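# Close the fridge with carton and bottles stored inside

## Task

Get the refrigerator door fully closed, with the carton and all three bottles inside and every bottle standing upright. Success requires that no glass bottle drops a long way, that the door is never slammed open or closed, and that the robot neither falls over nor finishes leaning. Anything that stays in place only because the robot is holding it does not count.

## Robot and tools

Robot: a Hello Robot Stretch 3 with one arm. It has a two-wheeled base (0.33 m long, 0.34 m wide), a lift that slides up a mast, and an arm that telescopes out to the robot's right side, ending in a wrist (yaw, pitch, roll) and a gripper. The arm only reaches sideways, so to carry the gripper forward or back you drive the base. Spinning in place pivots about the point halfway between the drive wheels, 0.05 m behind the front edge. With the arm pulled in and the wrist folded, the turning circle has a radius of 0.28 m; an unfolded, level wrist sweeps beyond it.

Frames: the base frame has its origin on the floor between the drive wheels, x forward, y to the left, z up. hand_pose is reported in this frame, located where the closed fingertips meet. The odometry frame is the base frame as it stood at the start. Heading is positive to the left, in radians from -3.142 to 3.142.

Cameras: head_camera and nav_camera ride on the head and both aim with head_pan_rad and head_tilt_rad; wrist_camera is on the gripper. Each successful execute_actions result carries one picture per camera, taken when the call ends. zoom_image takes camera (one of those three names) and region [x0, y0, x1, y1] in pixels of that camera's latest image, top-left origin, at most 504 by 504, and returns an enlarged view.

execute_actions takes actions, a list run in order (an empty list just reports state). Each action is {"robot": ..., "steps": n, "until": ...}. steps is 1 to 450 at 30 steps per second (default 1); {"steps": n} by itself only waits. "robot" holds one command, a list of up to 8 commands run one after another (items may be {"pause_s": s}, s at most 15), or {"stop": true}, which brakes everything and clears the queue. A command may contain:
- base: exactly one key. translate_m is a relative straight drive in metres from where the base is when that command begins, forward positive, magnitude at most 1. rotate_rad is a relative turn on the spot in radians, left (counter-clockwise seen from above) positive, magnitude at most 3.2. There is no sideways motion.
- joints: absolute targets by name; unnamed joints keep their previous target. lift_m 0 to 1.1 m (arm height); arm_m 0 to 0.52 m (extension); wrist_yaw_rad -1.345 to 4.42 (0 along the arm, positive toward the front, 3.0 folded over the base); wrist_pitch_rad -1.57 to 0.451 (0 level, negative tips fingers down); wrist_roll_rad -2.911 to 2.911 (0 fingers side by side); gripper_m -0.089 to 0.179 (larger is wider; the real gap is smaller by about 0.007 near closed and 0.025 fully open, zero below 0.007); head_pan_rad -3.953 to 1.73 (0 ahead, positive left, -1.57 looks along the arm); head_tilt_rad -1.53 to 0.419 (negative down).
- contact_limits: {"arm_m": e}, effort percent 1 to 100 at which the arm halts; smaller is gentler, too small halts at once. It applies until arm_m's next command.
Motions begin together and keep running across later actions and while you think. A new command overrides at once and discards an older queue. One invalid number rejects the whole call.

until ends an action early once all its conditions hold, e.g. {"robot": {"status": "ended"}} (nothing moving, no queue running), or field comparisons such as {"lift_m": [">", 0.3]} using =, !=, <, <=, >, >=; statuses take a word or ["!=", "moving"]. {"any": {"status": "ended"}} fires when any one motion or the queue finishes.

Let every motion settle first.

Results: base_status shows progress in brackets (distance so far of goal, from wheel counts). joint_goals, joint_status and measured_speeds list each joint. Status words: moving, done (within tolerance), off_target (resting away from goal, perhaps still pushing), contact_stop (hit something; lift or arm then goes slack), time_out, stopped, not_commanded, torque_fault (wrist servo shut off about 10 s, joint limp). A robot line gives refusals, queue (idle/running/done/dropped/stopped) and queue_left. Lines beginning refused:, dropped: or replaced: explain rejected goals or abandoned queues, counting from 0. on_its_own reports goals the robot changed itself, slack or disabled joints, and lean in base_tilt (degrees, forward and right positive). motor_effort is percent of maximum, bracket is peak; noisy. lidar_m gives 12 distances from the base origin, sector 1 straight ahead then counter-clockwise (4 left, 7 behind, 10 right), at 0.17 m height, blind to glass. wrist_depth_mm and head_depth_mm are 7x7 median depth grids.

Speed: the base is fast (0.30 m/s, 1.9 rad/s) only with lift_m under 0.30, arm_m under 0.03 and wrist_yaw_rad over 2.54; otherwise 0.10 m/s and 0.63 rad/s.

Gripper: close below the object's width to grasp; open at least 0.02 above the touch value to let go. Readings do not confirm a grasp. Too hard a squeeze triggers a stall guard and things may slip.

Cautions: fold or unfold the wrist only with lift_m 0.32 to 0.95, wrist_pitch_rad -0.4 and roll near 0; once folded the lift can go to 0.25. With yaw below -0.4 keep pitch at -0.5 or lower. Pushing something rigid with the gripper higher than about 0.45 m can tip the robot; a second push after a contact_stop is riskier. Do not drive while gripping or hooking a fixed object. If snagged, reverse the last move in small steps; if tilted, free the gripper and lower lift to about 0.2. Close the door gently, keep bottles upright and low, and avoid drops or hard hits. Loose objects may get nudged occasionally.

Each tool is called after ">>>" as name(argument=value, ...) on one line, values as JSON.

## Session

>>> execute_actions(actions=[])

Scene clock: 0.00 s.
robot.base_odometry: x=+0.000 y=+0.000 heading=+0.000 (m, m, rad; robot's odometry frame)
robot.turned_by_wheels: +0.000 (rad since the last result)
robot.turned_by_imu: +0.000 (rad since the last result)
robot.base_tilt: forward=+1.2 right=+1.0 (deg)
robot.lidar_m: 3.29 2.01 2.57 2.17 1.70 1.68 1.45 1.19 1.17 1.28 1.90 3.06
robot.head_depth_mm: 1848 2402 3200 3153 3167 3137 2623 / 1864 2420 3408 3417 3379 3321 2610 / 1851 2556 3680 3685 3675 3529 2613 / 1863 2723 3976 3969 - 3763 2591 / 1870 2775 3722 3657 3647 3557 2605 / 1875 2788 3309 3270 3234 3240 2589 / 1891 2779 2954 2956 2987 2954 2560
robot.base_status: not_commanded
robot.joint_positions: lift_m=+0.506 arm_m=+0.003 wrist_yaw_rad=+2.860 wrist_pitch_rad=-0.447 wrist_roll_rad=-0.015 gripper_m=+0.037 head_pan_rad=+0.018 head_tilt_rad=+0.006
robot.joint_goals: lift_m=+0.506 arm_m=+0.003 wrist_yaw_rad=+2.860 wrist_pitch_rad=-0.447 wrist_roll_rad=-0.015 gripper_m=+0.037 head_pan_rad=+0.018 head_tilt_rad=+0.006
robot.joint_status: lift_m=not_commanded arm_m=not_commanded wrist_yaw_rad=not_commanded wrist_pitch_rad=not_commanded wrist_roll_rad=not_commanded gripper_m=not_commanded head_pan_rad=not_commanded head_tilt_rad=not_commanded
robot.measured_speeds: translate_m=+0.000 rotate_rad=+0.000 lift_m=+0.000 arm_m=+0.000 wrist_yaw_rad=+0.000 wrist_pitch_rad=+0.000 wrist_roll_rad=+0.000 head_pan_rad=+0.000 head_tilt_rad=+0.000
robot: refusals=0 queue=idle queue_left=0
robot.motor_effort: left_wheel=-1 right_wheel=+0 lift_m=+40 arm_m=+0 wrist_yaw_rad=+1 wrist_pitch_rad=+6 wrist_roll_rad=+0 gripper_m=+0 head_pan_rad=+0 head_tilt_rad=+2 (%)
robot.hand_pose: x=+0.0400 y=+0.0641 z=+0.5119 quat_wxyz=(+0.252, +0.699, +0.061, +0.666) (m; robot's base frame)
robot.wrist_depth_mm: - - - - - - - / - - - - - - - / - - - - - - - / - - - - - - - / 914 - 937 887 902 895 855 / 761 - - 737 725 745 727 / 673 648 653 659 650 641 637
pictures: head_camera (sideways: a quarter turn clockwise sets it upright), nav_camera (sideways: a quarter turn counterclockwise sets it upright), wrist_camera
camera_calibration (this result's frames):
head_camera: T_world_to_cam=[[0.0533338, -0.0187925, -0.9984, 1.31365], [-0.081052, 0.996442, -0.0230854, 0.0332873], [0.995282, 0.0821536, 0.0516209, -0.116452], [0, 0, 0, 1]] pos_world=[0.048539, 0.00108485, 1.31833]
nav_camera: T_world_to_cam=[[0.0464682, 0.00713626, 0.998894, -1.26127], [0.0274855, -0.999605, 0.00586272, 0.0456132], [0.998542, 0.0271827, -0.046646, 0.0118562], [0, 0, 0, 1]] pos_world=[0.0455165, 0.0542737, 1.26016]
wrist_camera: T_world_to_cam=[[0.958445, -0.285262, -0.00286558, -0.0199109], [-0.170424, -0.564491, -0.807654, 0.486242], [0.228775, 0.774581, -0.589649, 0.409467], [0, 0, 0, 1]] pos_world=[0.00827495, -0.0483655, 0.6341]
Images, in order (width x height): head_camera 896x504, nav_camera 672x504, wrist_camera 644x364.

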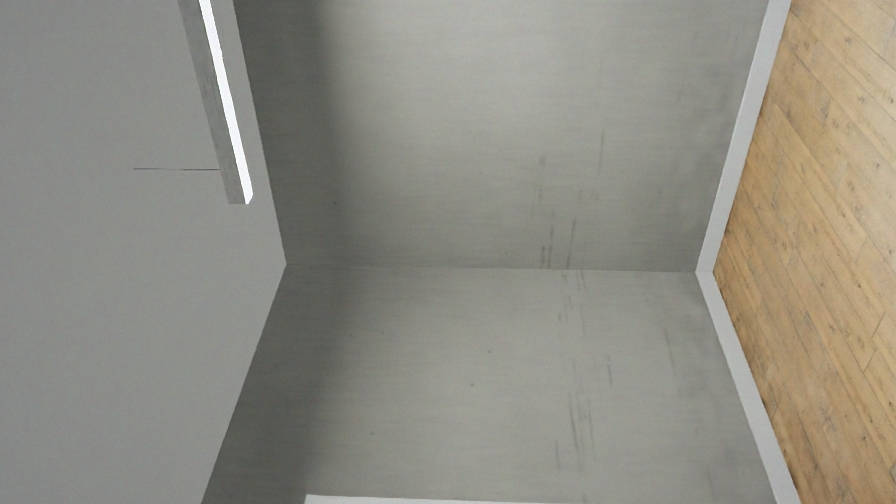

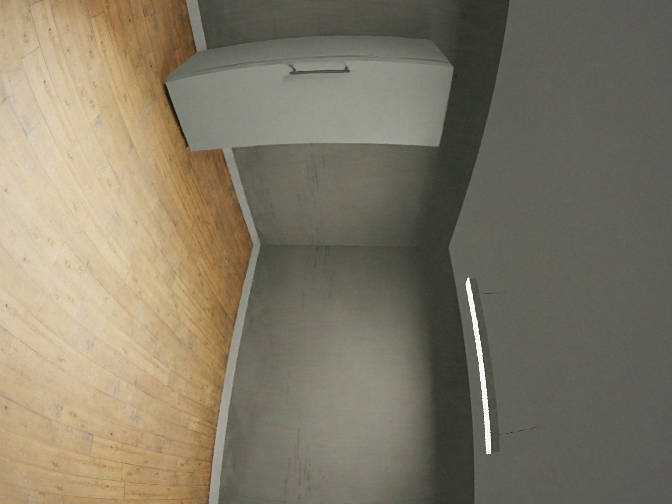

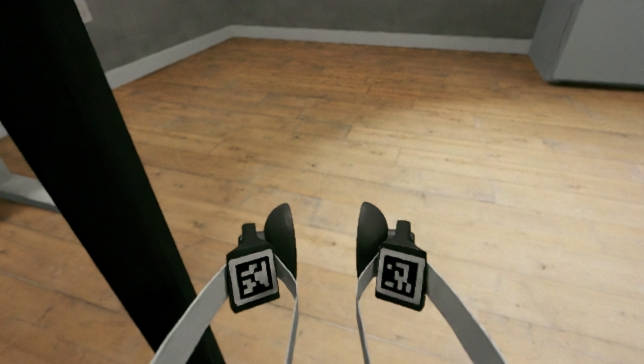

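>>> execute_actions(actions=[{"robot":[{"base":{"rotate_rad":0.5},"joints":{"lift_m":0.29,"wrist_pitch_rad":-0.4}},{"base":{"translate_m":1.0},"joints":{"head_pan_rad":-1.6,"head_tilt_rad":-0.8}},{"base":{"translate_m":0.11}},{"base":{"rotate_rad":1.93}},{"joints":{"lift_m":0.9}},{"joints":{"wrist_yaw_rad":0,"gripper_m":0.15}},{"joints":{"wrist_pitch_rad":0,"arm_m":0.25}}],"steps":450,"until":{"robot":{"status":"ended"}}},{"steps":400,"until":{"robot":{"status":"ended"}}}])

Scene clock: 24.10 s.
robot.base_odometry: x=+0.974 y=+0.532 heading=+2.430 (m, m, rad; robot's odometry frame)
robot.turned_by_wheels: +2.430 (rad since the last result)
robot.turned_by_imu: +2.478 (rad since the last result)
robot.base_tilt: forward=+1.2 right=+1.0 (deg)
robot.lidar_m: 2.15 1.78 2.32 2.17 2.24 2.76 2.61 2.42 0.97 0.92 1.60 2.07
robot.head_depth_mm: 805 897 - 1297 1488 1345 1179 / 782 865 - 1264 1470 1357 1179 / 815 880 - 1256 1478 1350 1181 / 1368 1536 1852 1861 1584 1353 1179 / 1387 1549 1788 1920 1581 1359 1187 / 1367 1534 1771 1911 1588 1356 1188 / 1363 1530 1752 1900 1597 1359 1191
robot.base_status: done (rotate_rad +1.9299 of +1.9300)
robot.joint_positions: lift_m=+0.899 arm_m=+0.250 wrist_yaw_rad=+0.002 wrist_pitch_rad=-0.022 wrist_roll_rad=-0.015 gripper_m=+0.150 head_pan_rad=-1.593 head_tilt_rad=-0.790
robot.joint_goals: lift_m=+0.900 arm_m=+0.250 wrist_yaw_rad=+0.000 wrist_pitch_rad=+0.000 wrist_roll_rad=-0.015 gripper_m=+0.150 head_pan_rad=-1.600 head_tilt_rad=-0.800
robot.joint_status: lift_m=done arm_m=done wrist_yaw_rad=done wrist_pitch_rad=done wrist_roll_rad=not_commanded gripper_m=done head_pan_rad=done head_tilt_rad=done
robot.measured_speeds: translate_m=+0.000 rotate_rad=+0.000 lift_m=+0.000 arm_m=+0.000 wrist_yaw_rad=+0.000 wrist_pitch_rad=+0.000 wrist_roll_rad=+0.000 head_pan_rad=+0.000 head_tilt_rad=+0.000
robot: refusals=0 queue=done queue_left=0
robot.motor_effort: left_wheel=-4(13) right_wheel=+2(7) lift_m=+55(56) arm_m=+4(4) wrist_yaw_rad=-1(4) wrist_pitch_rad=+8(8) wrist_roll_rad=+0(0) gripper_m=+1(83) head_pan_rad=-2(29) head_tilt_rad=-6(54) (%)
robot.hand_pose: x=-0.0210 y=-0.6504 z=+1.0086 quat_wxyz=(+0.713, +0.009, -0.701, -0.007) (m; robot's base frame)
robot.wrist_depth_mm: 959 972 946 718 392 419 432 / 992 987 - 794 410 433 449 / - - - 851 428 446 466 / - - - 906 437 459 483 / - - - 981 460 477 513 / - - - - 472 - 521 / - - - - 492 520 549
pictures: head_camera (sideways: a quarter turn clockwise sets it upright), nav_camera (sideways: a quarter turn counterclockwise sets it upright), wrist_camera
camera_calibration (this result's frames):
head_camera: T_world_to_cam=[[-0.00444103, 0.676631, -0.736309, 0.971839], [0.998844, 0.0382422, 0.0291182, -0.0412601], [0.0478604, -0.735328, -0.676019, 0.836292], [0, 0, 0, 1]] pos_world=[0.00550313, -0.0410496, 1.28212]
nav_camera: T_world_to_cam=[[-0.0105646, -0.746325, 0.665498, -0.825971], [-0.999929, 0.0116083, -0.00285534, 0.063232], [-0.0055943, -0.665481, -0.746394, 0.928543], [0, 0, 0, 1]] pos_world=[0.0596961, 0.000750586, 1.24292]
wrist_camera: T_world_to_cam=[[-0.999974, 0.00402839, -0.00590914, -0.0137646], [0.00660503, 0.203402, -0.979073, 1.14963], [-0.00274215, -0.979087, -0.203423, -0.265258], [0, 0, 0, 1]] pos_world=[-0.022085, -0.493493, 1.07153]
Images, in order (width x height): head_camera 896x504, nav_camera 672x504, wrist_camera 644x364.

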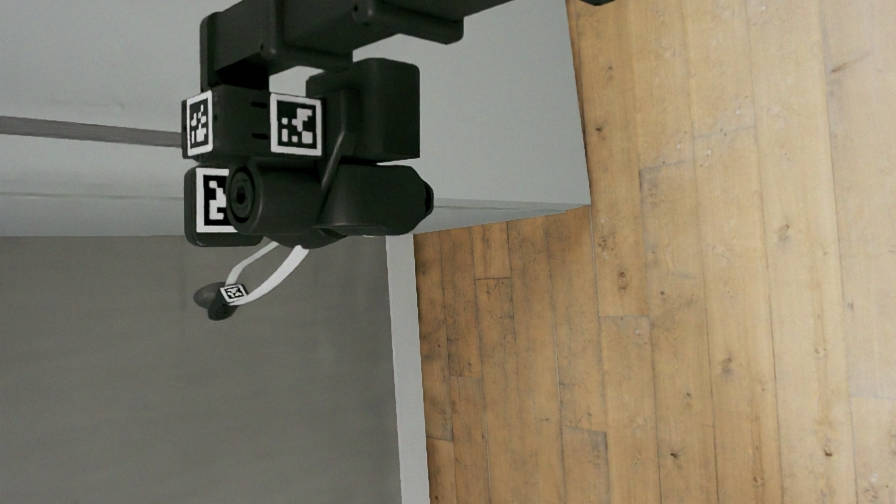

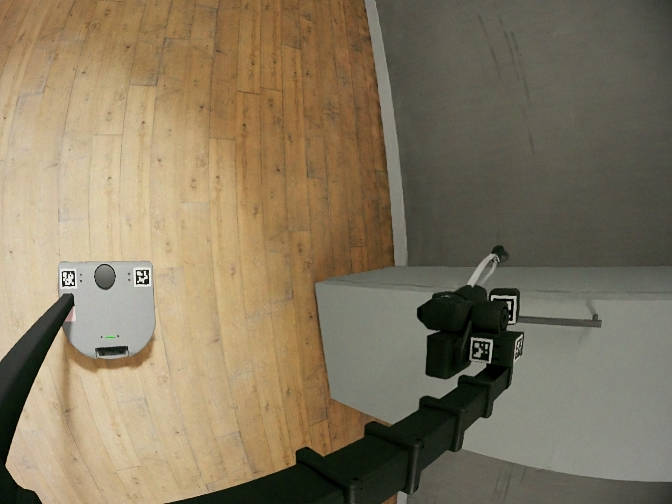

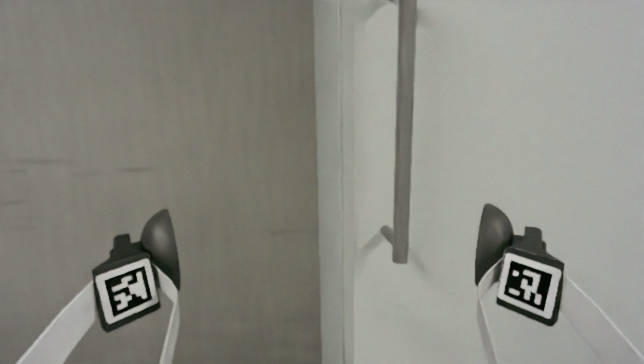

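>>> execute_actions(actions=[{"robot":[{"base":{"translate_m":-0.097}},{"joints":{"arm_m":0.465}},{"joints":{"gripper_m":-0.04}},{"joints":{"arm_m":0.415},"base":{"translate_m":-0.014}},{"joints":{"arm_m":0.365},"base":{"translate_m":-0.02}},{"joints":{"arm_m":0.315},"base":{"translate_m":-0.026}},{"joints":{"arm_m":0.265},"base":{"translate_m":-0.033}},{"joints":{"arm_m":0.215},"base":{"translate_m":-0.04}}],"steps":450,"until":{"robot":{"status":"ended"}}},{"robot":[{"joints":{"arm_m":0.165},"base":{"translate_m":-0.05}},{"joints":{"arm_m":0.13},"base":{"translate_m":-0.045}},{"joints":{"gripper_m":0.06}},{"joints":{"arm_m":0}}],"steps":450,"until":{"robot":{"status":"ended"}}}])

Scene clock: 45.70 s.
robot.base_odometry: x=+1.220 y=+0.320 heading=+2.430 (m, m, rad; robot's odometry frame)
robot.turned_by_wheels: +0.000 (rad since the last result)
robot.turned_by_imu: +0.004 (rad since the last result)
robot.base_tilt: forward=+1.2 right=+1.0 (deg)
robot.lidar_m: 2.48 2.09 2.29 2.17 2.21 2.43 2.29 2.32 0.89 0.55 1.62 2.11
robot.head_depth_mm: 716 854 1056 1785 - - - / 619 720 852 1133 - - - / 521 615 710 823 - - 1130 / 488 549 623 735 859 1123 1184 / 475 545 656 1360 1542 1358 1181 / 912 1017 1196 1816 1587 1364 1185 / 1354 1571 1787 1927 1600 1368 1194
robot.base_status: done (translate_m -0.0450 of -0.0450)
robot.joint_positions: lift_m=+0.899 arm_m=+0.003 wrist_yaw_rad=-0.050 wrist_pitch_rad=-0.022 wrist_roll_rad=-0.015 gripper_m=+0.060 head_pan_rad=-1.593 head_tilt_rad=-0.790
robot.joint_goals: lift_m=+0.900 arm_m=+0.000 wrist_yaw_rad=-0.048 wrist_pitch_rad=+0.000 wrist_roll_rad=-0.015 gripper_m=+0.060 head_pan_rad=-1.600 head_tilt_rad=-0.800
robot.joint_status: lift_m=done arm_m=done wrist_yaw_rad=done wrist_pitch_rad=done wrist_roll_rad=not_commanded gripper_m=done head_pan_rad=done head_tilt_rad=done
robot.measured_speeds: translate_m=+0.000 rotate_rad=+0.000 lift_m=+0.000 arm_m=+0.000 wrist_yaw_rad=+0.000 wrist_pitch_rad=+0.000 wrist_roll_rad=+0.000 head_pan_rad=+0.000 head_tilt_rad=+0.000
robot: refusals=0 queue=done queue_left=0
robot.on_its_own: wrist_yaw_rad is held at -0.048, not at your +0.000, by its stall guard, which is not easing now
robot.motor_effort: left_wheel=-4(18) right_wheel=+2(14) lift_m=+55(55) arm_m=-3(11) wrist_yaw_rad=+2(27) wrist_pitch_rad=+9(10) wrist_roll_rad=+0(0) gripper_m=+1(96) head_pan_rad=-2(2) head_tilt_rad=-7(6) (%)
robot.hand_pose: x=-0.0342 y=-0.4033 z=+1.0084 quat_wxyz=(+0.712, -0.009, -0.701, -0.026) (m; robot's base frame)
robot.wrist_depth_mm: - - 298 381 573 - - / - - 307 392 594 - - / - - 317 404 623 - - / - - 330 411 663 - - / - - 349 426 - - - / - - - 441 596 - - / - - 371 455 781 - -
pictures: head_camera (sideways: a quarter turn clockwise sets it upright), nav_camera (sideways: a quarter turn counterclockwise sets it upright), wrist_camera
camera_calibration (this result's frames):
head_camera: T_world_to_cam=[[-0.00444094, 0.676631, -0.736309, 0.971839], [0.998844, 0.0382421, 0.0291182, -0.0412601], [0.0478603, -0.735328, -0.676019, 0.836292], [0, 0, 0, 1]] pos_world=[0.00550313, -0.0410496, 1.28212]
nav_camera: T_world_to_cam=[[-0.0105646, -0.746325, 0.665498, -0.825971], [-0.999929, 0.0116084, -0.00285534, 0.063232], [-0.00559438, -0.66548, -0.746394, 0.928543], [0, 0, 0, 1]] pos_world=[0.0596961, 0.000750583, 1.24292]
wrist_camera: T_world_to_cam=[[-0.998425, 0.0557905, -0.00588045, -0.00709529], [0.0171356, 0.203477, -0.97893, 1.09953], [-0.0534184, -0.977489, -0.204112, -0.0238025], [0, 0, 0, 1]] pos_world=[-0.0271968, -0.2466, 1.07147]
Images, in order (width x height): head_camera 896x504, nav_camera 672x504, wrist_camera 644x364.

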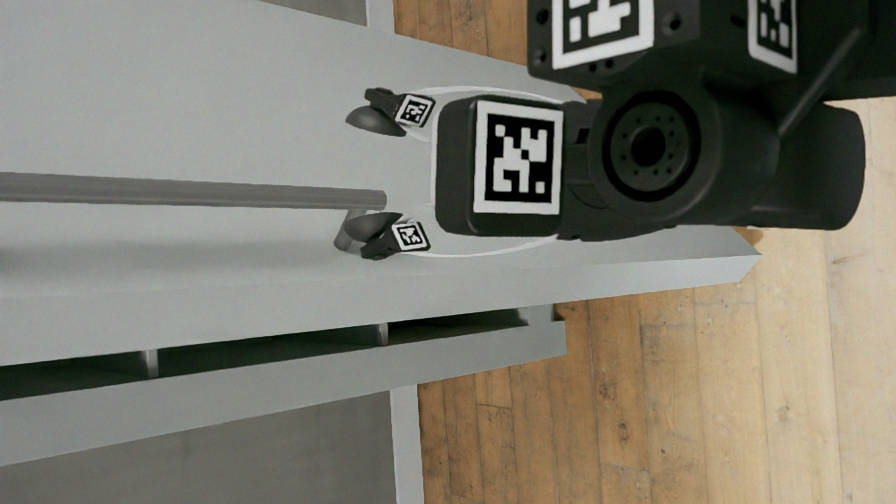

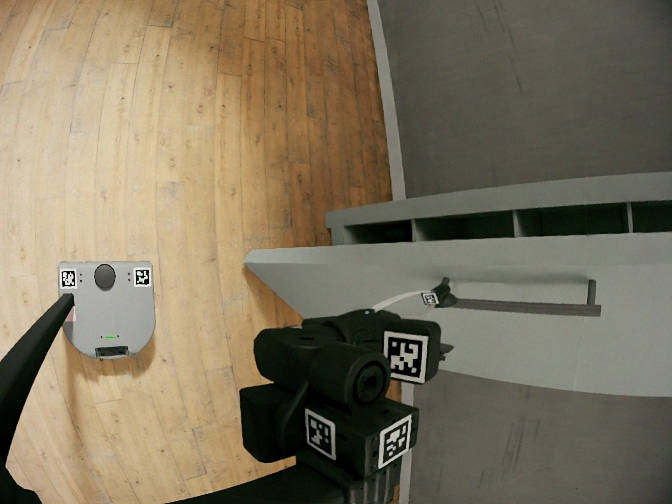

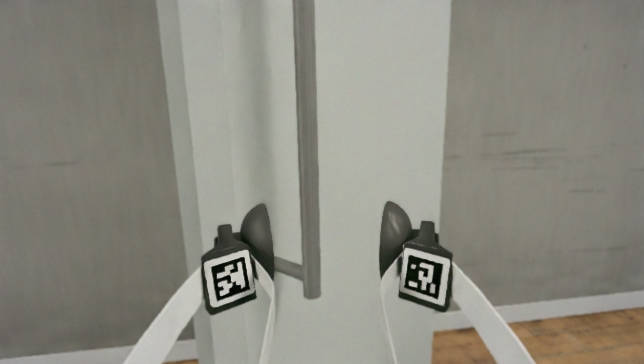

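>>> execute_actions(actions=[{"robot":[{"base":{"translate_m":0.27},"joints":{"gripper_m":0.0,"lift_m":0.3,"wrist_yaw_rad":0}},{"joints":{"arm_m":0.47}},{"base":{"translate_m":-0.23}},{"base":{"translate_m":-0.2},"joints":{"head_pan_rad":-1.45,"head_tilt_rad":-0.55}},{"joints":{"arm_m":0}}],"steps":450,"until":{"robot":{"status":"ended"}}},{"steps":300,"until":{"robot":{"status":"ended"}}}])

Scene clock: 67.70 s.
robot.base_odometry: x=+1.341 y=+0.215 heading=+2.430 (m, m, rad; robot's odometry frame)
robot.turned_by_wheels: +0.000 (rad since the last result)
robot.turned_by_imu: +0.006 (rad since the last result)
robot.base_tilt: forward=+1.2 right=+1.0 (deg)
robot.lidar_m: 2.63 2.24 2.26 2.16 2.20 2.26 2.12 2.16 0.45 0.57 1.08 2.12
robot.head_depth_mm: 872 929 944 882 827 775 729 / 1226 1326 1179 1273 1295 1432 1257 / 1260 1367 1379 1585 1380 1486 1329 / 1270 1378 1376 1590 1382 1477 1329 / 1256 1367 1269 1453 1482 1489 1329 / 929 1001 1081 1198 1811 1553 1328 / 1353 1515 1692 1868 1971 1589 1331
robot.base_status: done (translate_m -0.2000 of -0.2000)
robot.joint_positions: lift_m=+0.301 arm_m=+0.003 wrist_yaw_rad=-0.001 wrist_pitch_rad=-0.021 wrist_roll_rad=-0.015 gripper_m=+0.000 head_pan_rad=-1.457 head_tilt_rad=-0.557
robot.joint_goals: lift_m=+0.300 arm_m=+0.000 wrist_yaw_rad=+0.000 wrist_pitch_rad=+0.000 wrist_roll_rad=-0.015 gripper_m=+0.000 head_pan_rad=-1.450 head_tilt_rad=-0.550
robot.joint_status: lift_m=done arm_m=done wrist_yaw_rad=done wrist_pitch_rad=done wrist_roll_rad=not_commanded gripper_m=done head_pan_rad=done head_tilt_rad=done
robot.measured_speeds: translate_m=+0.000 rotate_rad=+0.000 lift_m=+0.000 arm_m=+0.000 wrist_yaw_rad=+0.000 wrist_pitch_rad=+0.000 wrist_roll_rad=+0.000 head_pan_rad=+0.000 head_tilt_rad=+0.000
robot: refusals=0 queue=done queue_left=0
robot.motor_effort: left_wheel=-3(39) right_wheel=+2(49) lift_m=+22(54) arm_m=-3(6) wrist_yaw_rad=+2(8) wrist_pitch_rad=+8(9) wrist_roll_rad=+0(0) gripper_m=-1(79) head_pan_rad=+3(12) head_tilt_rad=+5(31) (%)
robot.hand_pose: x=-0.0218 y=-0.4037 z=+0.4097 quat_wxyz=(+0.712, +0.007, -0.702, -0.008) (m; robot's base frame)
robot.wrist_depth_mm: - 748 - - 414 212 162 / - 805 - 836 423 213 167 / - 827 - - 425 214 173 / - 867 857 847 432 215 179 / - - 909 - 407 218 185 / 957 863 852 - 343 219 192 / 721 712 714 702 523 219 199
pictures: head_camera (sideways: a quarter turn clockwise sets it upright), nav_camera (sideways: a quarter turn counterclockwise sets it upright), wrist_camera
camera_calibration (this result's frames):
head_camera: T_world_to_cam=[[-0.0749291, 0.482008, -0.872957, 1.15042], [0.983797, 0.178721, 0.014239, -0.0218039], [0.162879, -0.857745, -0.487589, 0.590453], [0, 0, 0, 1]] pos_world=[0.0114776, -0.044154, 1.29247]
nav_camera: T_world_to_cam=[[0.0711821, -0.567499, 0.820291, -1.02822], [-0.992184, -0.124783, -0.000229588, 0.0597668], [0.102488, -0.813863, -0.571946, 0.700972], [0, 0, 0, 1]] pos_world=[0.060649, -0.00556029, 1.24437]
wrist_camera: T_world_to_cam=[[-0.999953, 0.00728688, -0.00643402, -0.0175974], [0.0077802, 0.203124, -0.979122, 0.51302], [-0.00582784, -0.979126, -0.203171, -0.145697], [0, 0, 0, 1]] pos_world=[-0.022437, -0.246734, 0.472595]
Images, in order (width x height): head_camera 896x504, nav_camera 672x504, wrist_camera 644x364.

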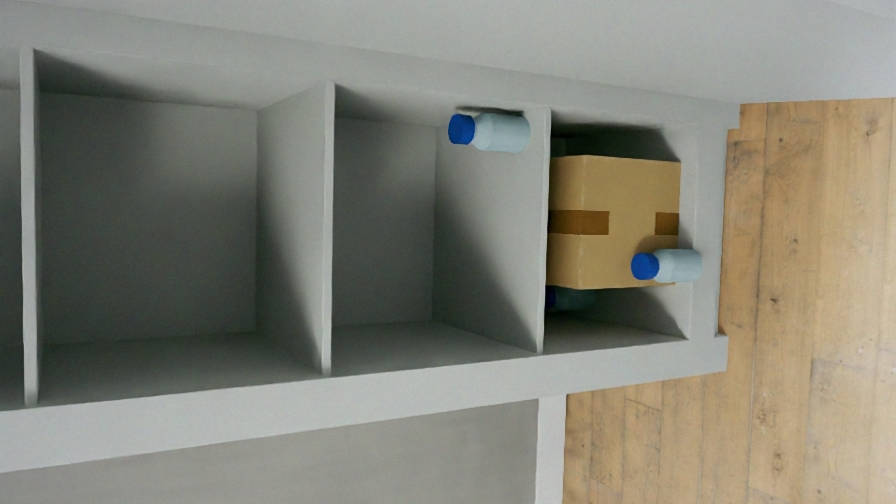

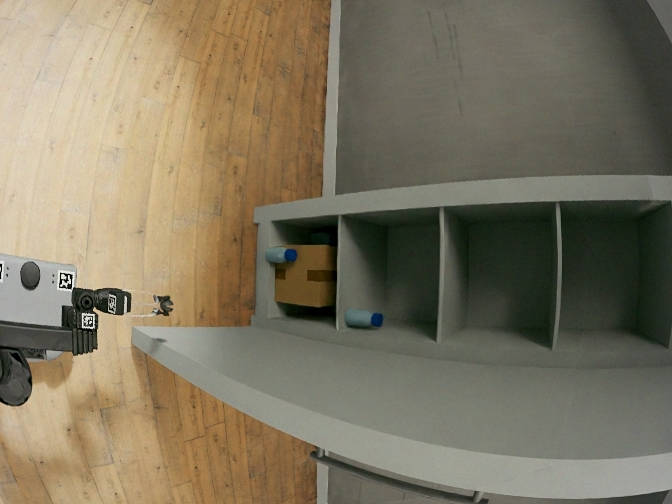

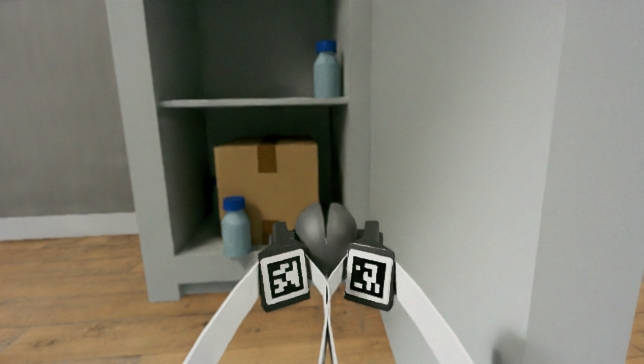

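>>> execute_actions(actions=[{"robot":[{"base":{"translate_m":0.47}},{"base":{"rotate_rad":0.7}},{"base":{"translate_m":-0.34}},{"base":{"rotate_rad":-0.7},"joints":{"head_pan_rad":-1.57,"head_tilt_rad":-0.9,"gripper_m":0.16}},{"joints":{"arm_m":0.3,"lift_m":0.075}}],"steps":450,"until":{"robot":{"status":"ended"}}},{"steps":400,"until":{"robot":{"status":"ended"}}}])

Scene clock: 85.90 s.
robot.base_odometry: x=+1.326 y=+0.518 heading=+2.430 (m, m, rad; robot's odometry frame)
robot.turned_by_wheels: +0.000 (rad since the last result)
robot.turned_by_imu: +0.005 (rad since the last result)
robot.base_tilt: forward=+1.2 right=+1.0 (deg)
robot.lidar_m: 2.44 2.13 2.53 2.39 2.44 2.46 2.32 0.41 0.51 0.79 0.83 1.81
robot.head_depth_mm: 897 1110 1077 1247 1338 1241 1141 / 903 1310 1211 1338 1413 1283 1148 / 907 1305 1227 1248 1414 1243 1142 / 917 1298 1228 1448 1421 1292 1148 / 879 980 1020 1212 1424 1291 1155 / 710 854 1625 1733 1488 1302 1158 / 1223 1415 1649 1737 1492 1299 1157
robot.base_status: done (rotate_rad -0.6999 of -0.7000)
robot.joint_positions: lift_m=+0.076 arm_m=+0.300 wrist_yaw_rad=-0.001 wrist_pitch_rad=-0.021 wrist_roll_rad=-0.015 gripper_m=+0.160 head_pan_rad=-1.563 head_tilt_rad=-0.889
robot.joint_goals: lift_m=+0.075 arm_m=+0.300 wrist_yaw_rad=+0.000 wrist_pitch_rad=+0.000 wrist_roll_rad=-0.015 gripper_m=+0.160 head_pan_rad=-1.570 head_tilt_rad=-0.900
robot.joint_status: lift_m=done arm_m=done wrist_yaw_rad=done wrist_pitch_rad=done wrist_roll_rad=not_commanded gripper_m=done head_pan_rad=done head_tilt_rad=done
robot.measured_speeds: translate_m=+0.000 rotate_rad=+0.000 lift_m=+0.000 arm_m=+0.000 wrist_yaw_rad=+0.000 wrist_pitch_rad=+0.000 wrist_roll_rad=+0.000 head_pan_rad=+0.000 head_tilt_rad=+0.000
robot: refusals=0 queue=done queue_left=0
robot.motor_effort: left_wheel=+3(10) right_wheel=-2(4) lift_m=+21(21) arm_m=+4(3) wrist_yaw_rad=+2(2) wrist_pitch_rad=+8(8) wrist_roll_rad=+0(0) gripper_m=+0(83) head_pan_rad=-2(12) head_tilt_rad=-7(35) (%)
robot.hand_pose: x=-0.0218 y=-0.7004 z=+0.1847 quat_wxyz=(+0.712, +0.007, -0.702, -0.008) (m; robot's base frame)
robot.wrist_depth_mm: 237 314 561 294 303 309 327 / 246 311 546 302 313 317 327 / 251 305 553 262 322 332 331 / 260 303 518 257 332 343 330 / 269 276 342 267 331 345 321 / 275 - 293 299 307 318 325 / 293 298 332 336 347 357 344
pictures: head_camera (sideways: a quarter turn clockwise sets it upright), nav_camera (sideways: a quarter turn counterclockwise sets it upright), wrist_camera
camera_calibration (this result's frames):
head_camera: T_world_to_cam=[[-0.0255333, 0.745116, -0.666446, 0.880925], [0.997246, 0.0654247, 0.0349404, -0.0488262], [0.0696367, -0.663719, -0.744734, 0.925528], [0, 0, 0, 1]] pos_world=[0.00673396, -0.038907, 1.27807]
nav_camera: T_world_to_cam=[[0.0125956, -0.807953, 0.589112, -0.726586], [-0.999822, -0.018445, -0.00392008, 0.0646171], [0.0140334, -0.588958, -0.808042, 1.00858], [0, 0, 0, 1]] pos_world=[0.0596036, 0.00815691, 1.24327]
wrist_camera: T_world_to_cam=[[-0.999953, 0.00728594, -0.00643484, -0.0168828], [0.00778005, 0.202996, -0.979149, 0.352962], [-0.00582777, -0.979152, -0.203043, -0.481996], [0, 0, 0, 1]] pos_world=[-0.022437, -0.543474, 0.247628]
Images, in order (width x height): head_camera 896x504, nav_camera 672x504, wrist_camera 644x364.

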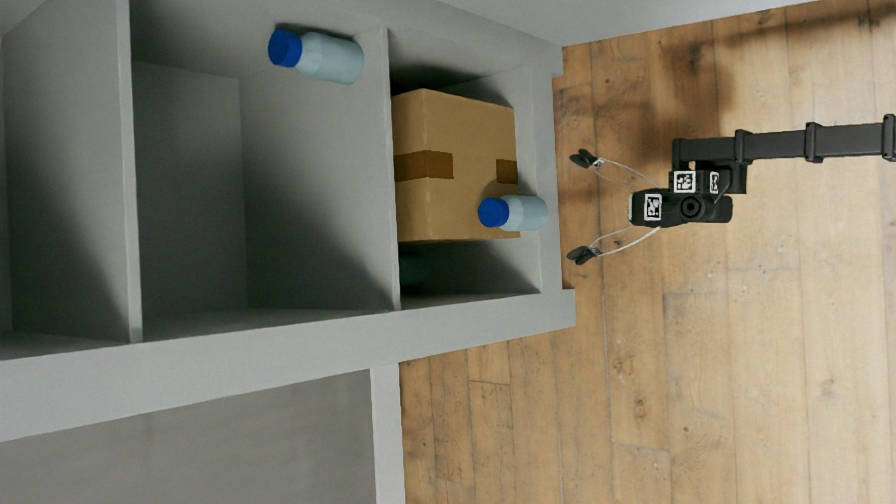

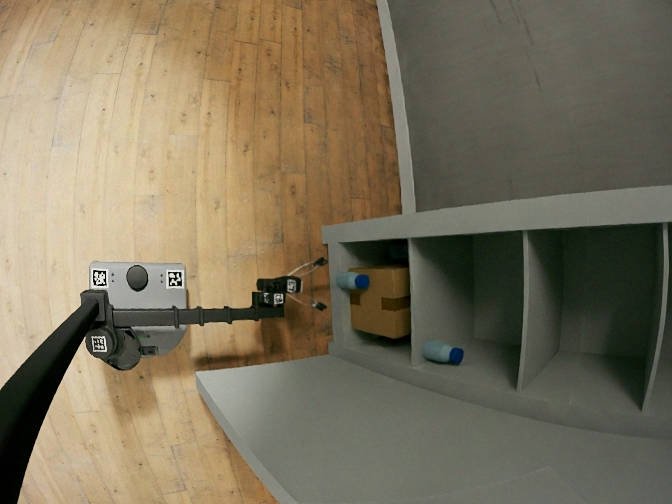

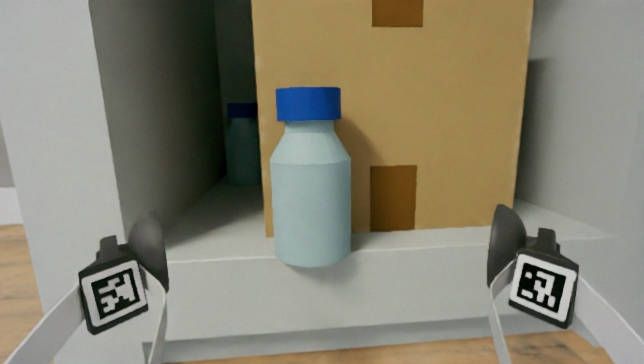

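Same distance as before; shelf slightly higher.

>>> execute_actions(actions=[{"robot":[{"base":{"translate_m":0.012},"joints":{"arm_m":0.42}},{"joints":{"gripper_m":0.02}},{"joints":{"lift_m":0.1}},{"joints":{"arm_m":0.3}},{"joints":{"lift_m":0.52}},{"joints":{"arm_m":0.52}},{"joints":{"lift_m":0.485}}],"steps":450,"until":{"robot":{"status":"ended"}}},{"robot":{"joints":{"lift_m":0.45}},"steps":60,"until":{"robot":{"wrist_pitch_rad":[">",-0.05]}}},{"robot":{"stop":true},"steps":15}])

Scene clock: 101.73 s.
robot.base_odometry: x=+1.316 y=+0.526 heading=+2.430 (m, m, rad; robot's odometry frame)
robot.turned_by_wheels: +0.000 (rad since the last result)
robot.turned_by_imu: +0.004 (rad since the last result)
robot.base_tilt: forward=+1.2 right=+1.0 (deg)
robot.lidar_m: 2.43 2.11 2.52 2.39 2.44 2.49 2.33 0.42 0.53 0.81 1.40 1.81
robot.head_depth_mm: 898 1155 1101 1277 1383 1254 1140 / 902 1310 1222 1359 1409 1308 1137 / 912 1296 1188 1341 1419 1284 1147 / 919 1291 1229 1484 1422 1292 1150 / 839 871 1015 1232 1426 1298 1154 / 725 1326 1666 1732 1487 1294 1152 / 1225 1417 1655 1738 1489 1306 1160
robot.base_status: done (translate_m +0.0120 of +0.0120)
robot.joint_positions: lift_m=+0.454 arm_m=+0.520 wrist_yaw_rad=-0.002 wrist_pitch_rad=+0.009 wrist_roll_rad=-0.015 gripper_m=+0.021 head_pan_rad=-1.563 head_tilt_rad=-0.889
robot.joint_goals: lift_m=+0.453 arm_m=+0.520 wrist_yaw_rad=+0.000 wrist_pitch_rad=+0.000 wrist_roll_rad=-0.015 gripper_m=+0.020 head_pan_rad=-1.570 head_tilt_rad=-0.900
robot.joint_status: lift_m=moving arm_m=done wrist_yaw_rad=done wrist_pitch_rad=done wrist_roll_rad=not_commanded gripper_m=done head_pan_rad=done head_tilt_rad=done
robot.measured_speeds: translate_m=+0.000 rotate_rad=+0.000 lift_m=+0.000 arm_m=+0.000 wrist_yaw_rad=+0.000 wrist_pitch_rad=+0.000 wrist_roll_rad=+0.000 head_pan_rad=+0.000 head_tilt_rad=+0.000
robot: refusals=0 queue=stopped queue_left=0
robot.motor_effort: left_wheel=+2(11) right_wheel=-1(3) lift_m=+16(60) arm_m=+5(4) wrist_yaw_rad=+2(2) wrist_pitch_rad=-3(26) wrist_roll_rad=+0(0) gripper_m=-16(90) head_pan_rad=-3(3) head_tilt_rad=-7(7) (%)
robot.hand_pose: x=-0.0219 y=-0.9212 z=+0.5707 quat_wxyz=(+0.713, -0.004, -0.702, +0.002) (m; robot's base frame)
robot.wrist_depth_mm: 212 327 449 460 464 457 321 / 212 319 456 135 485 464 324 / 209 317 471 142 491 464 328 / 207 311 481 138 510 470 330 / 214 306 361 137 150 343 310 / 212 246 215 140 155 233 229 / 186 186 183 145 171 178 176
pictures: head_camera (sideways: a quarter turn clockwise sets it upright), nav_camera (sideways: a quarter turn counterclockwise sets it upright), wrist_camera
camera_calibration (this result's frames):
head_camera: T_world_to_cam=[[-0.0254594, 0.745164, -0.666395, 0.880858], [0.997252, 0.0653228, 0.0349444, -0.0488314], [0.0695701, -0.663674, -0.74478, 0.925588], [0, 0, 0, 1]] pos_world=[0.00673007, -0.0389054, 1.27806]
nav_camera: T_world_to_cam=[[0.0125153, -0.807995, 0.589056, -0.726513], [-0.999824, -0.018345, -0.00392082, 0.0646181], [0.0139742, -0.588904, -0.808082, 1.00864], [0, 0, 0, 1]] pos_world=[0.0596043, 0.00815561, 1.24327]
wrist_camera: T_world_to_cam=[[-0.999949, 0.00760012, -0.00660752, -0.0125353], [0.00782178, 0.172826, -0.984921, 0.751233], [-0.00634358, -0.984923, -0.172876, -0.642354], [0, 0, 0, 1]] pos_world=[-0.0224855, -0.762407, 0.628775]
Images, in order (width x height): head_camera 896x504, nav_camera 672x504, wrist_camera 644x364.

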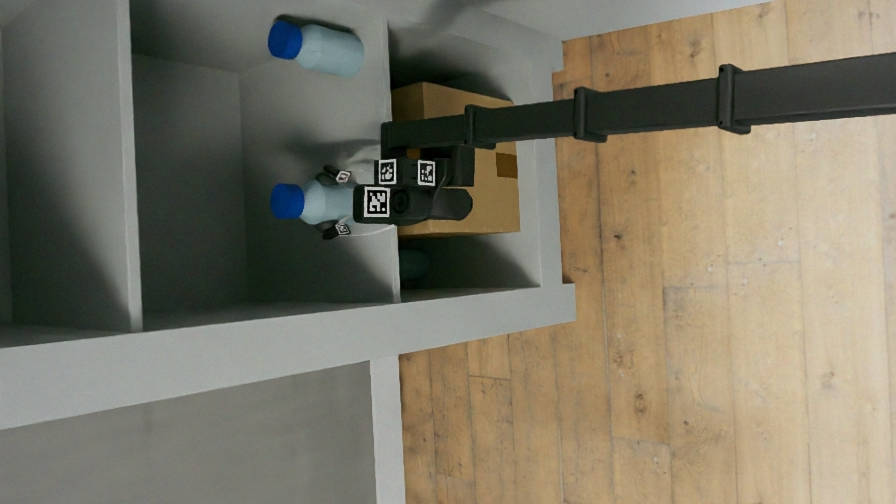

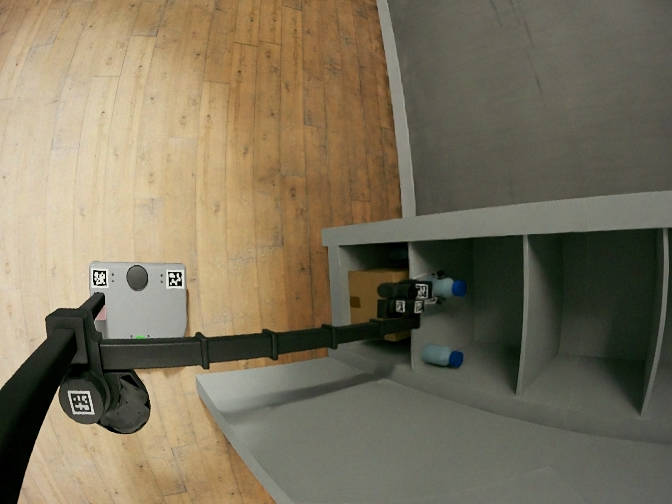

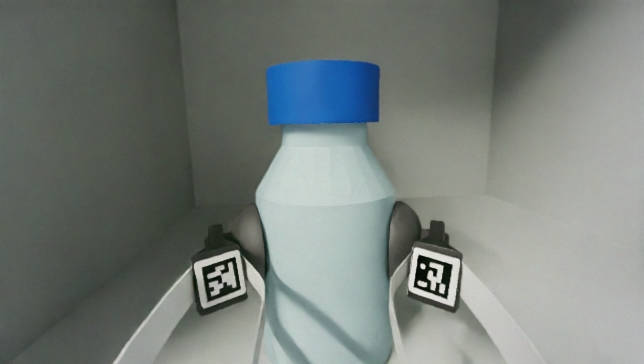

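>>> execute_actions(actions=[{"robot":[{"joints":{"gripper_m":0.14}},{"joints":{"arm_m":0}},{"joints":{"wrist_pitch_rad":-0.4,"gripper_m":0.03}},{"joints":{"wrist_yaw_rad":2.85}},{"joints":{"lift_m":0.29},"base":{"rotate_rad":0.7}},{"base":{"translate_m":0.2}},{"base":{"rotate_rad":-0.7}}],"steps":450,"until":{"robot":{"status":"ended"}}},{"steps":400,"until":{"robot":{"status":"ended"}}}])

>>> execute_actions(actions=[{"robot":[{"base":{"translate_m":-0.75}},{"joints":{"arm_m":0.25}},{"base":{"translate_m":0.6}},{"joints":{"arm_m":0.31}},{"joints":{"arm_m":0.37}},{"joints":{"arm_m":0.43}},{"joints":{"arm_m":0.48}},{"joints":{"arm_m":0.52}}],"steps":450,"until":{"robot":{"status":"ended"}}},{"steps":400,"until":{"robot":{"status":"ended"}}},{"robot":[{"base":{"translate_m":0.45},"joints":{"head_pan_rad":-1.9,"head_tilt_rad":-0.7}}],"steps":450,"until":{"robot":{"status":"ended"}}}])

Scene clock: 118.90 s.
robot.base_odometry: x=+1.116 y=+0.528 heading=+2.430 (m, m, rad; robot's odometry frame)
robot.turned_by_wheels: +0.000 (rad since the last result)
robot.turned_by_imu: +0.007 (rad since the last result)
robot.base_tilt: forward=+1.2 right=+1.0 (deg)
robot.lidar_m: 2.27 1.92 2.40 2.27 2.32 2.65 2.49 0.62 0.75 0.93 1.52 1.96
robot.head_depth_mm: 991 1406 1277 1471 1455 1276 1139 / 994 1398 1227 1446 1471 1287 1144 / 946 1372 1257 1499 1471 1295 1163 / 858 997 1210 1623 1481 1288 1161 / 1347 1552 1816 1723 1473 1297 1147 / 1356 1538 1807 1732 1488 1295 1150 / 1334 1538 1802 1737 1491 1304 1157
robot.base_status: done (rotate_rad -0.6999 of -0.7000)
robot.joint_positions: lift_m=+0.291 arm_m=+0.003 wrist_yaw_rad=+2.848 wrist_pitch_rad=-0.416 wrist_roll_rad=-0.015 gripper_m=+0.030 head_pan_rad=-1.563 head_tilt_rad=-0.889
robot.joint_goals: lift_m=+0.290 arm_m=+0.000 wrist_yaw_rad=+2.850 wrist_pitch_rad=-0.400 wrist_roll_rad=-0.015 gripper_m=+0.030 head_pan_rad=-1.570 head_tilt_rad=-0.900
robot.joint_status: lift_m=done arm_m=done wrist_yaw_rad=done wrist_pitch_rad=done wrist_roll_rad=not_commanded gripper_m=done head_pan_rad=done head_tilt_rad=done
robot.measured_speeds: translate_m=+0.000 rotate_rad=+0.000 lift_m=+0.000 arm_m=+0.000 wrist_yaw_rad=+0.000 wrist_pitch_rad=+0.000 wrist_roll_rad=+0.000 head_pan_rad=+0.000 head_tilt_rad=+0.000
robot: refusals=0 queue=done queue_left=0
robot.motor_effort: left_wheel=+4(14) right_wheel=-1(6) lift_m=+21(22) arm_m=-3(4) wrist_yaw_rad=+3(5) wrist_pitch_rad=+6(8) wrist_roll_rad=+0(0) gripper_m=+0(83) head_pan_rad=-3(3) head_tilt_rad=-7(7) (%)
robot.hand_pose: x=+0.0439 y=+0.0670 z=+0.3037 quat_wxyz=(+0.246, +0.701, +0.045, +0.668) (m; robot's base frame)
robot.wrist_depth_mm: - - - - - - - / - - - - - - - / - - 996 964 971 952 924 / - 764 772 740 726 743 718 / 610 - 620 593 613 589 587 / 525 - 527 514 513 497 500 / 453 - - 446 440 428 435
pictures: head_camera (sideways: a quarter turn clockwise sets it upright), nav_camera (sideways: a quarter turn counterclockwise sets it upright), wrist_camera
camera_calibration (this result's frames):
head_camera: T_world_to_cam=[[-0.0252325, 0.745505, -0.666022, 0.880371], [0.997272, 0.0649985, 0.0349732, -0.048869], [0.0693631, -0.663323, -0.745112, 0.926021], [0, 0, 0, 1]] pos_world=[0.00671801, -0.0388937, 1.27804]
nav_camera: T_world_to_cam=[[0.0122688, -0.808293, 0.588652, -0.725985], [-0.99983, -0.0180354, -0.00392615, 0.0646251], [0.0137901, -0.588504, -0.808377, 1.00902], [0, 0, 0, 1]] pos_world=[0.0596066, 0.00816846, 1.24327]
wrist_camera: T_world_to_cam=[[0.954645, -0.297725, -0.00359952, -0.0222055], [-0.170732, -0.537462, -0.825824, 0.324048], [0.243934, 0.788983, -0.563917, 0.274081], [0, 0, 0, 1]] pos_world=[0.00966598, -0.0486932, 0.422085]
Images, in order (width x height): head_camera 896x504, nav_camera 672x504, wrist_camera 644x364.

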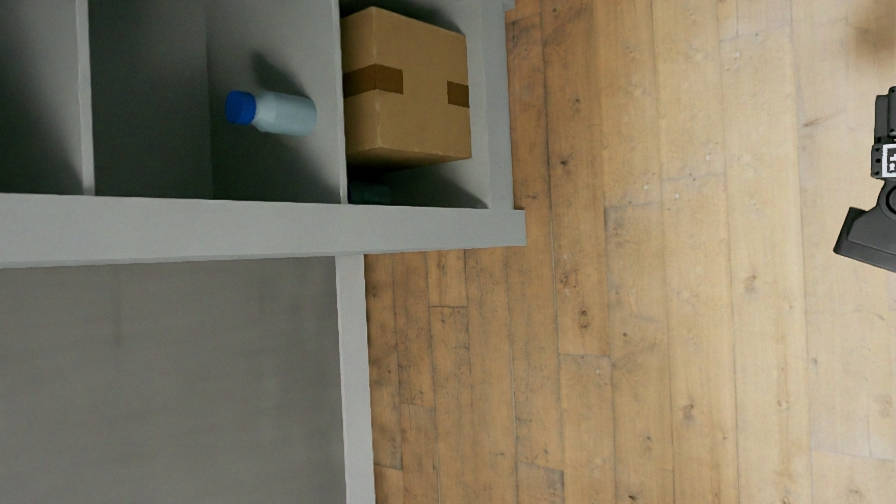

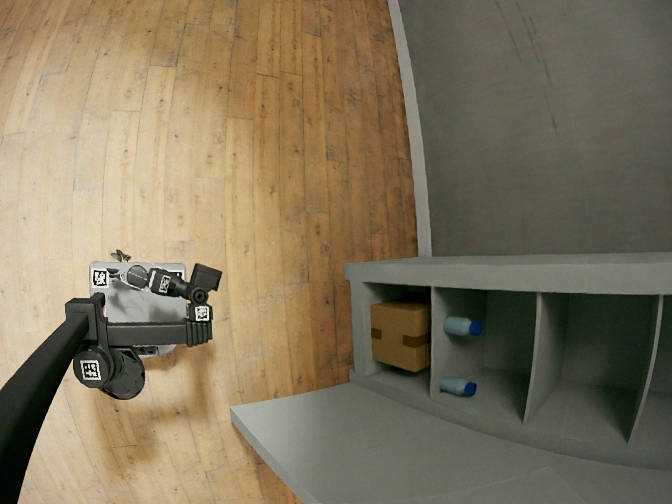

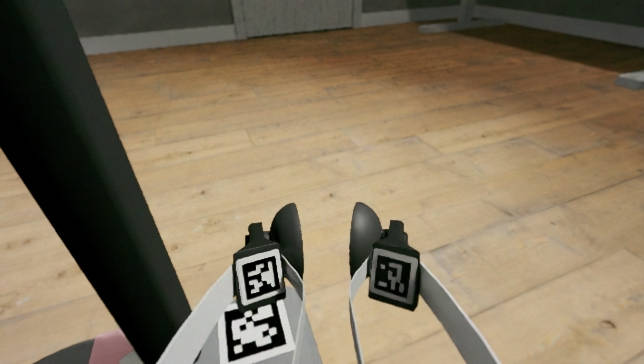

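Scene clock: 145.93 s.
robot.base_odometry: x=+0.889 y=+0.724 heading=+2.430 (m, m, rad; robot's odometry frame)
robot.turned_by_wheels: +0.000 (rad since the last result)
robot.turned_by_imu: +0.005 (rad since the last result)
robot.base_tilt: forward=+1.2 right=+1.1 (deg)
robot.lidar_m: 1.97 1.65 2.42 2.27 2.35 2.96 2.79 2.26 0.89 0.96 1.50 1.93
robot.head_depth_mm: 850 958 1101 1287 1553 1423 1223 / 815 918 1041 1213 1440 1425 1222 / 773 865 996 1149 1357 1422 1218 / 783 878 995 1148 1370 1419 1222 / 991 1162 1390 1736 1729 1397 1229 / 1259 1405 1568 1776 1707 1432 1233 / 1227 1358 1506 1691 1705 1432 1227
robot.base_status: done (translate_m +0.4500 of +0.4500)
robot.joint_positions: lift_m=+0.291 arm_m=+0.520 wrist_yaw_rad=+2.853 wrist_pitch_rad=-0.417 wrist_roll_rad=-0.014 gripper_m=+0.030 head_pan_rad=-1.893 head_tilt_rad=-0.705
robot.joint_goals: lift_m=+0.290 arm_m=+0.520 wrist_yaw_rad=+2.850 wrist_pitch_rad=-0.400 wrist_roll_rad=-0.014 gripper_m=+0.030 head_pan_rad=-1.900 head_tilt_rad=-0.700
robot.joint_status: lift_m=done arm_m=done wrist_yaw_rad=done wrist_pitch_rad=done wrist_roll_rad=not_commanded gripper_m=done head_pan_rad=done head_tilt_rad=done
robot.measured_speeds: translate_m=+0.000 rotate_rad=+0.000 lift_m=+0.000 arm_m=+0.000 wrist_yaw_rad=+0.000 wrist_pitch_rad=+0.000 wrist_roll_rad=+0.000 head_pan_rad=+0.000 head_tilt_rad=+0.000
robot: refusals=0 queue=done queue_left=0
robot.motor_effort: left_wheel=+1(24) right_wheel=+0(25) lift_m=+22(22) arm_m=+4(11) wrist_yaw_rad=-2(4) wrist_pitch_rad=+7(7) wrist_roll_rad=+0(1) gripper_m=+0(0) head_pan_rad=-1(20) head_tilt_rad=+3(24) (%)
robot.hand_pose: x=+0.0427 y=-0.4495 z=+0.3034 quat_wxyz=(+0.244, +0.701, +0.047, +0.669) (m; robot's base frame)
robot.wrist_depth_mm: - - - - - - - / - - - - - - - / - - - 979 988 958 919 / 784 - - 750 737 726 733 / 626 - - 613 611 600 586 / 524 501 524 502 514 503 501 / 448 446 443 439 439 433 430
pictures: head_camera (sideways: a quarter turn clockwise sets it upright), nav_camera (sideways: a quarter turn counterclockwise sets it upright), wrist_camera
camera_calibration (this result's frames):
head_camera: T_world_to_cam=[[0.174676, 0.585797, -0.79141, 1.04257], [0.966387, -0.255988, 0.0238152, -0.0341612], [-0.18864, -0.768968, -0.610821, 0.752926], [0, 0, 0, 1]] pos_world=[-0.00706626, -0.0405016, 1.28582]
nav_camera: T_world_to_cam=[[-0.211409, -0.653459, 0.726841, -0.904685], [-0.952063, 0.305895, -0.00190496, 0.061703], [-0.221093, -0.692402, -0.686803, 0.852355], [0, 0, 0, 1]] pos_world=[0.0559362, -0.0198766, 1.24308]
wrist_camera: T_world_to_cam=[[0.956202, -0.292682, -0.00385898, -0.17257], [-0.168318, -0.53902, -0.825304, 0.0450828], [0.239471, 0.789807, -0.564675, 0.682568], [0, 0, 0, 1]] pos_world=[0.00914429, -0.565305, 0.421971]
Images, in order (width x height): head_camera 896x504, nav_camera 672x504, wrist_camera 644x364.

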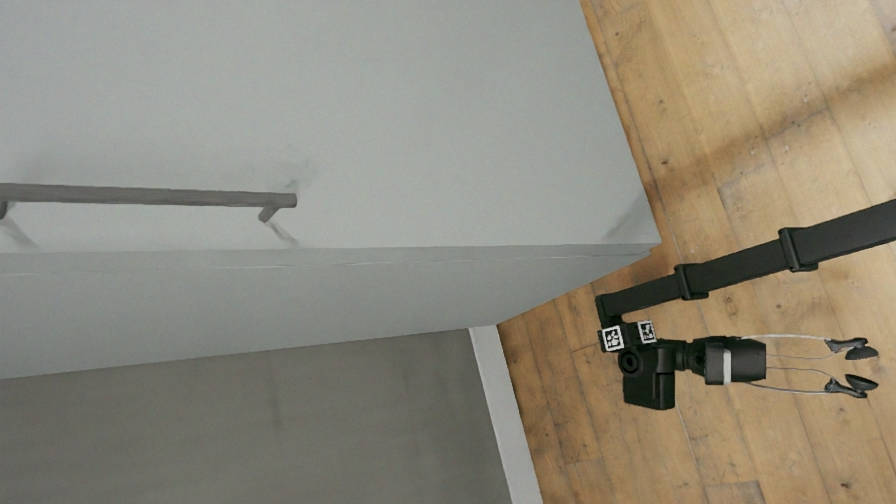

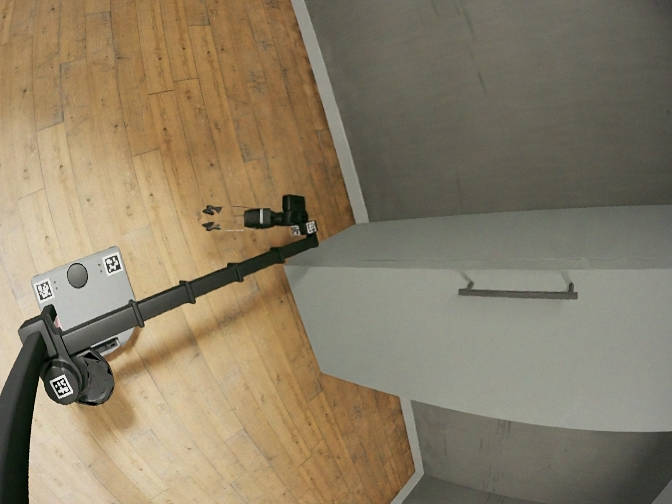

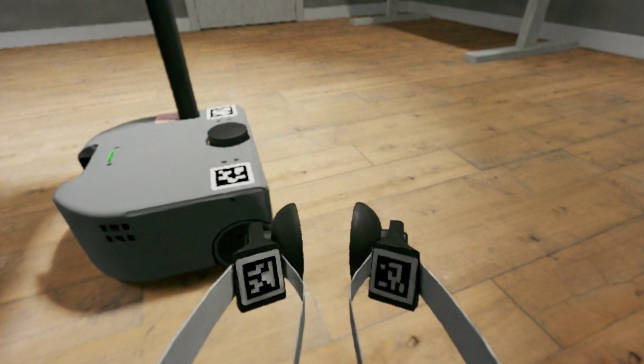

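>>> finished_scene(scene=2)

The scene is finished: the task was done.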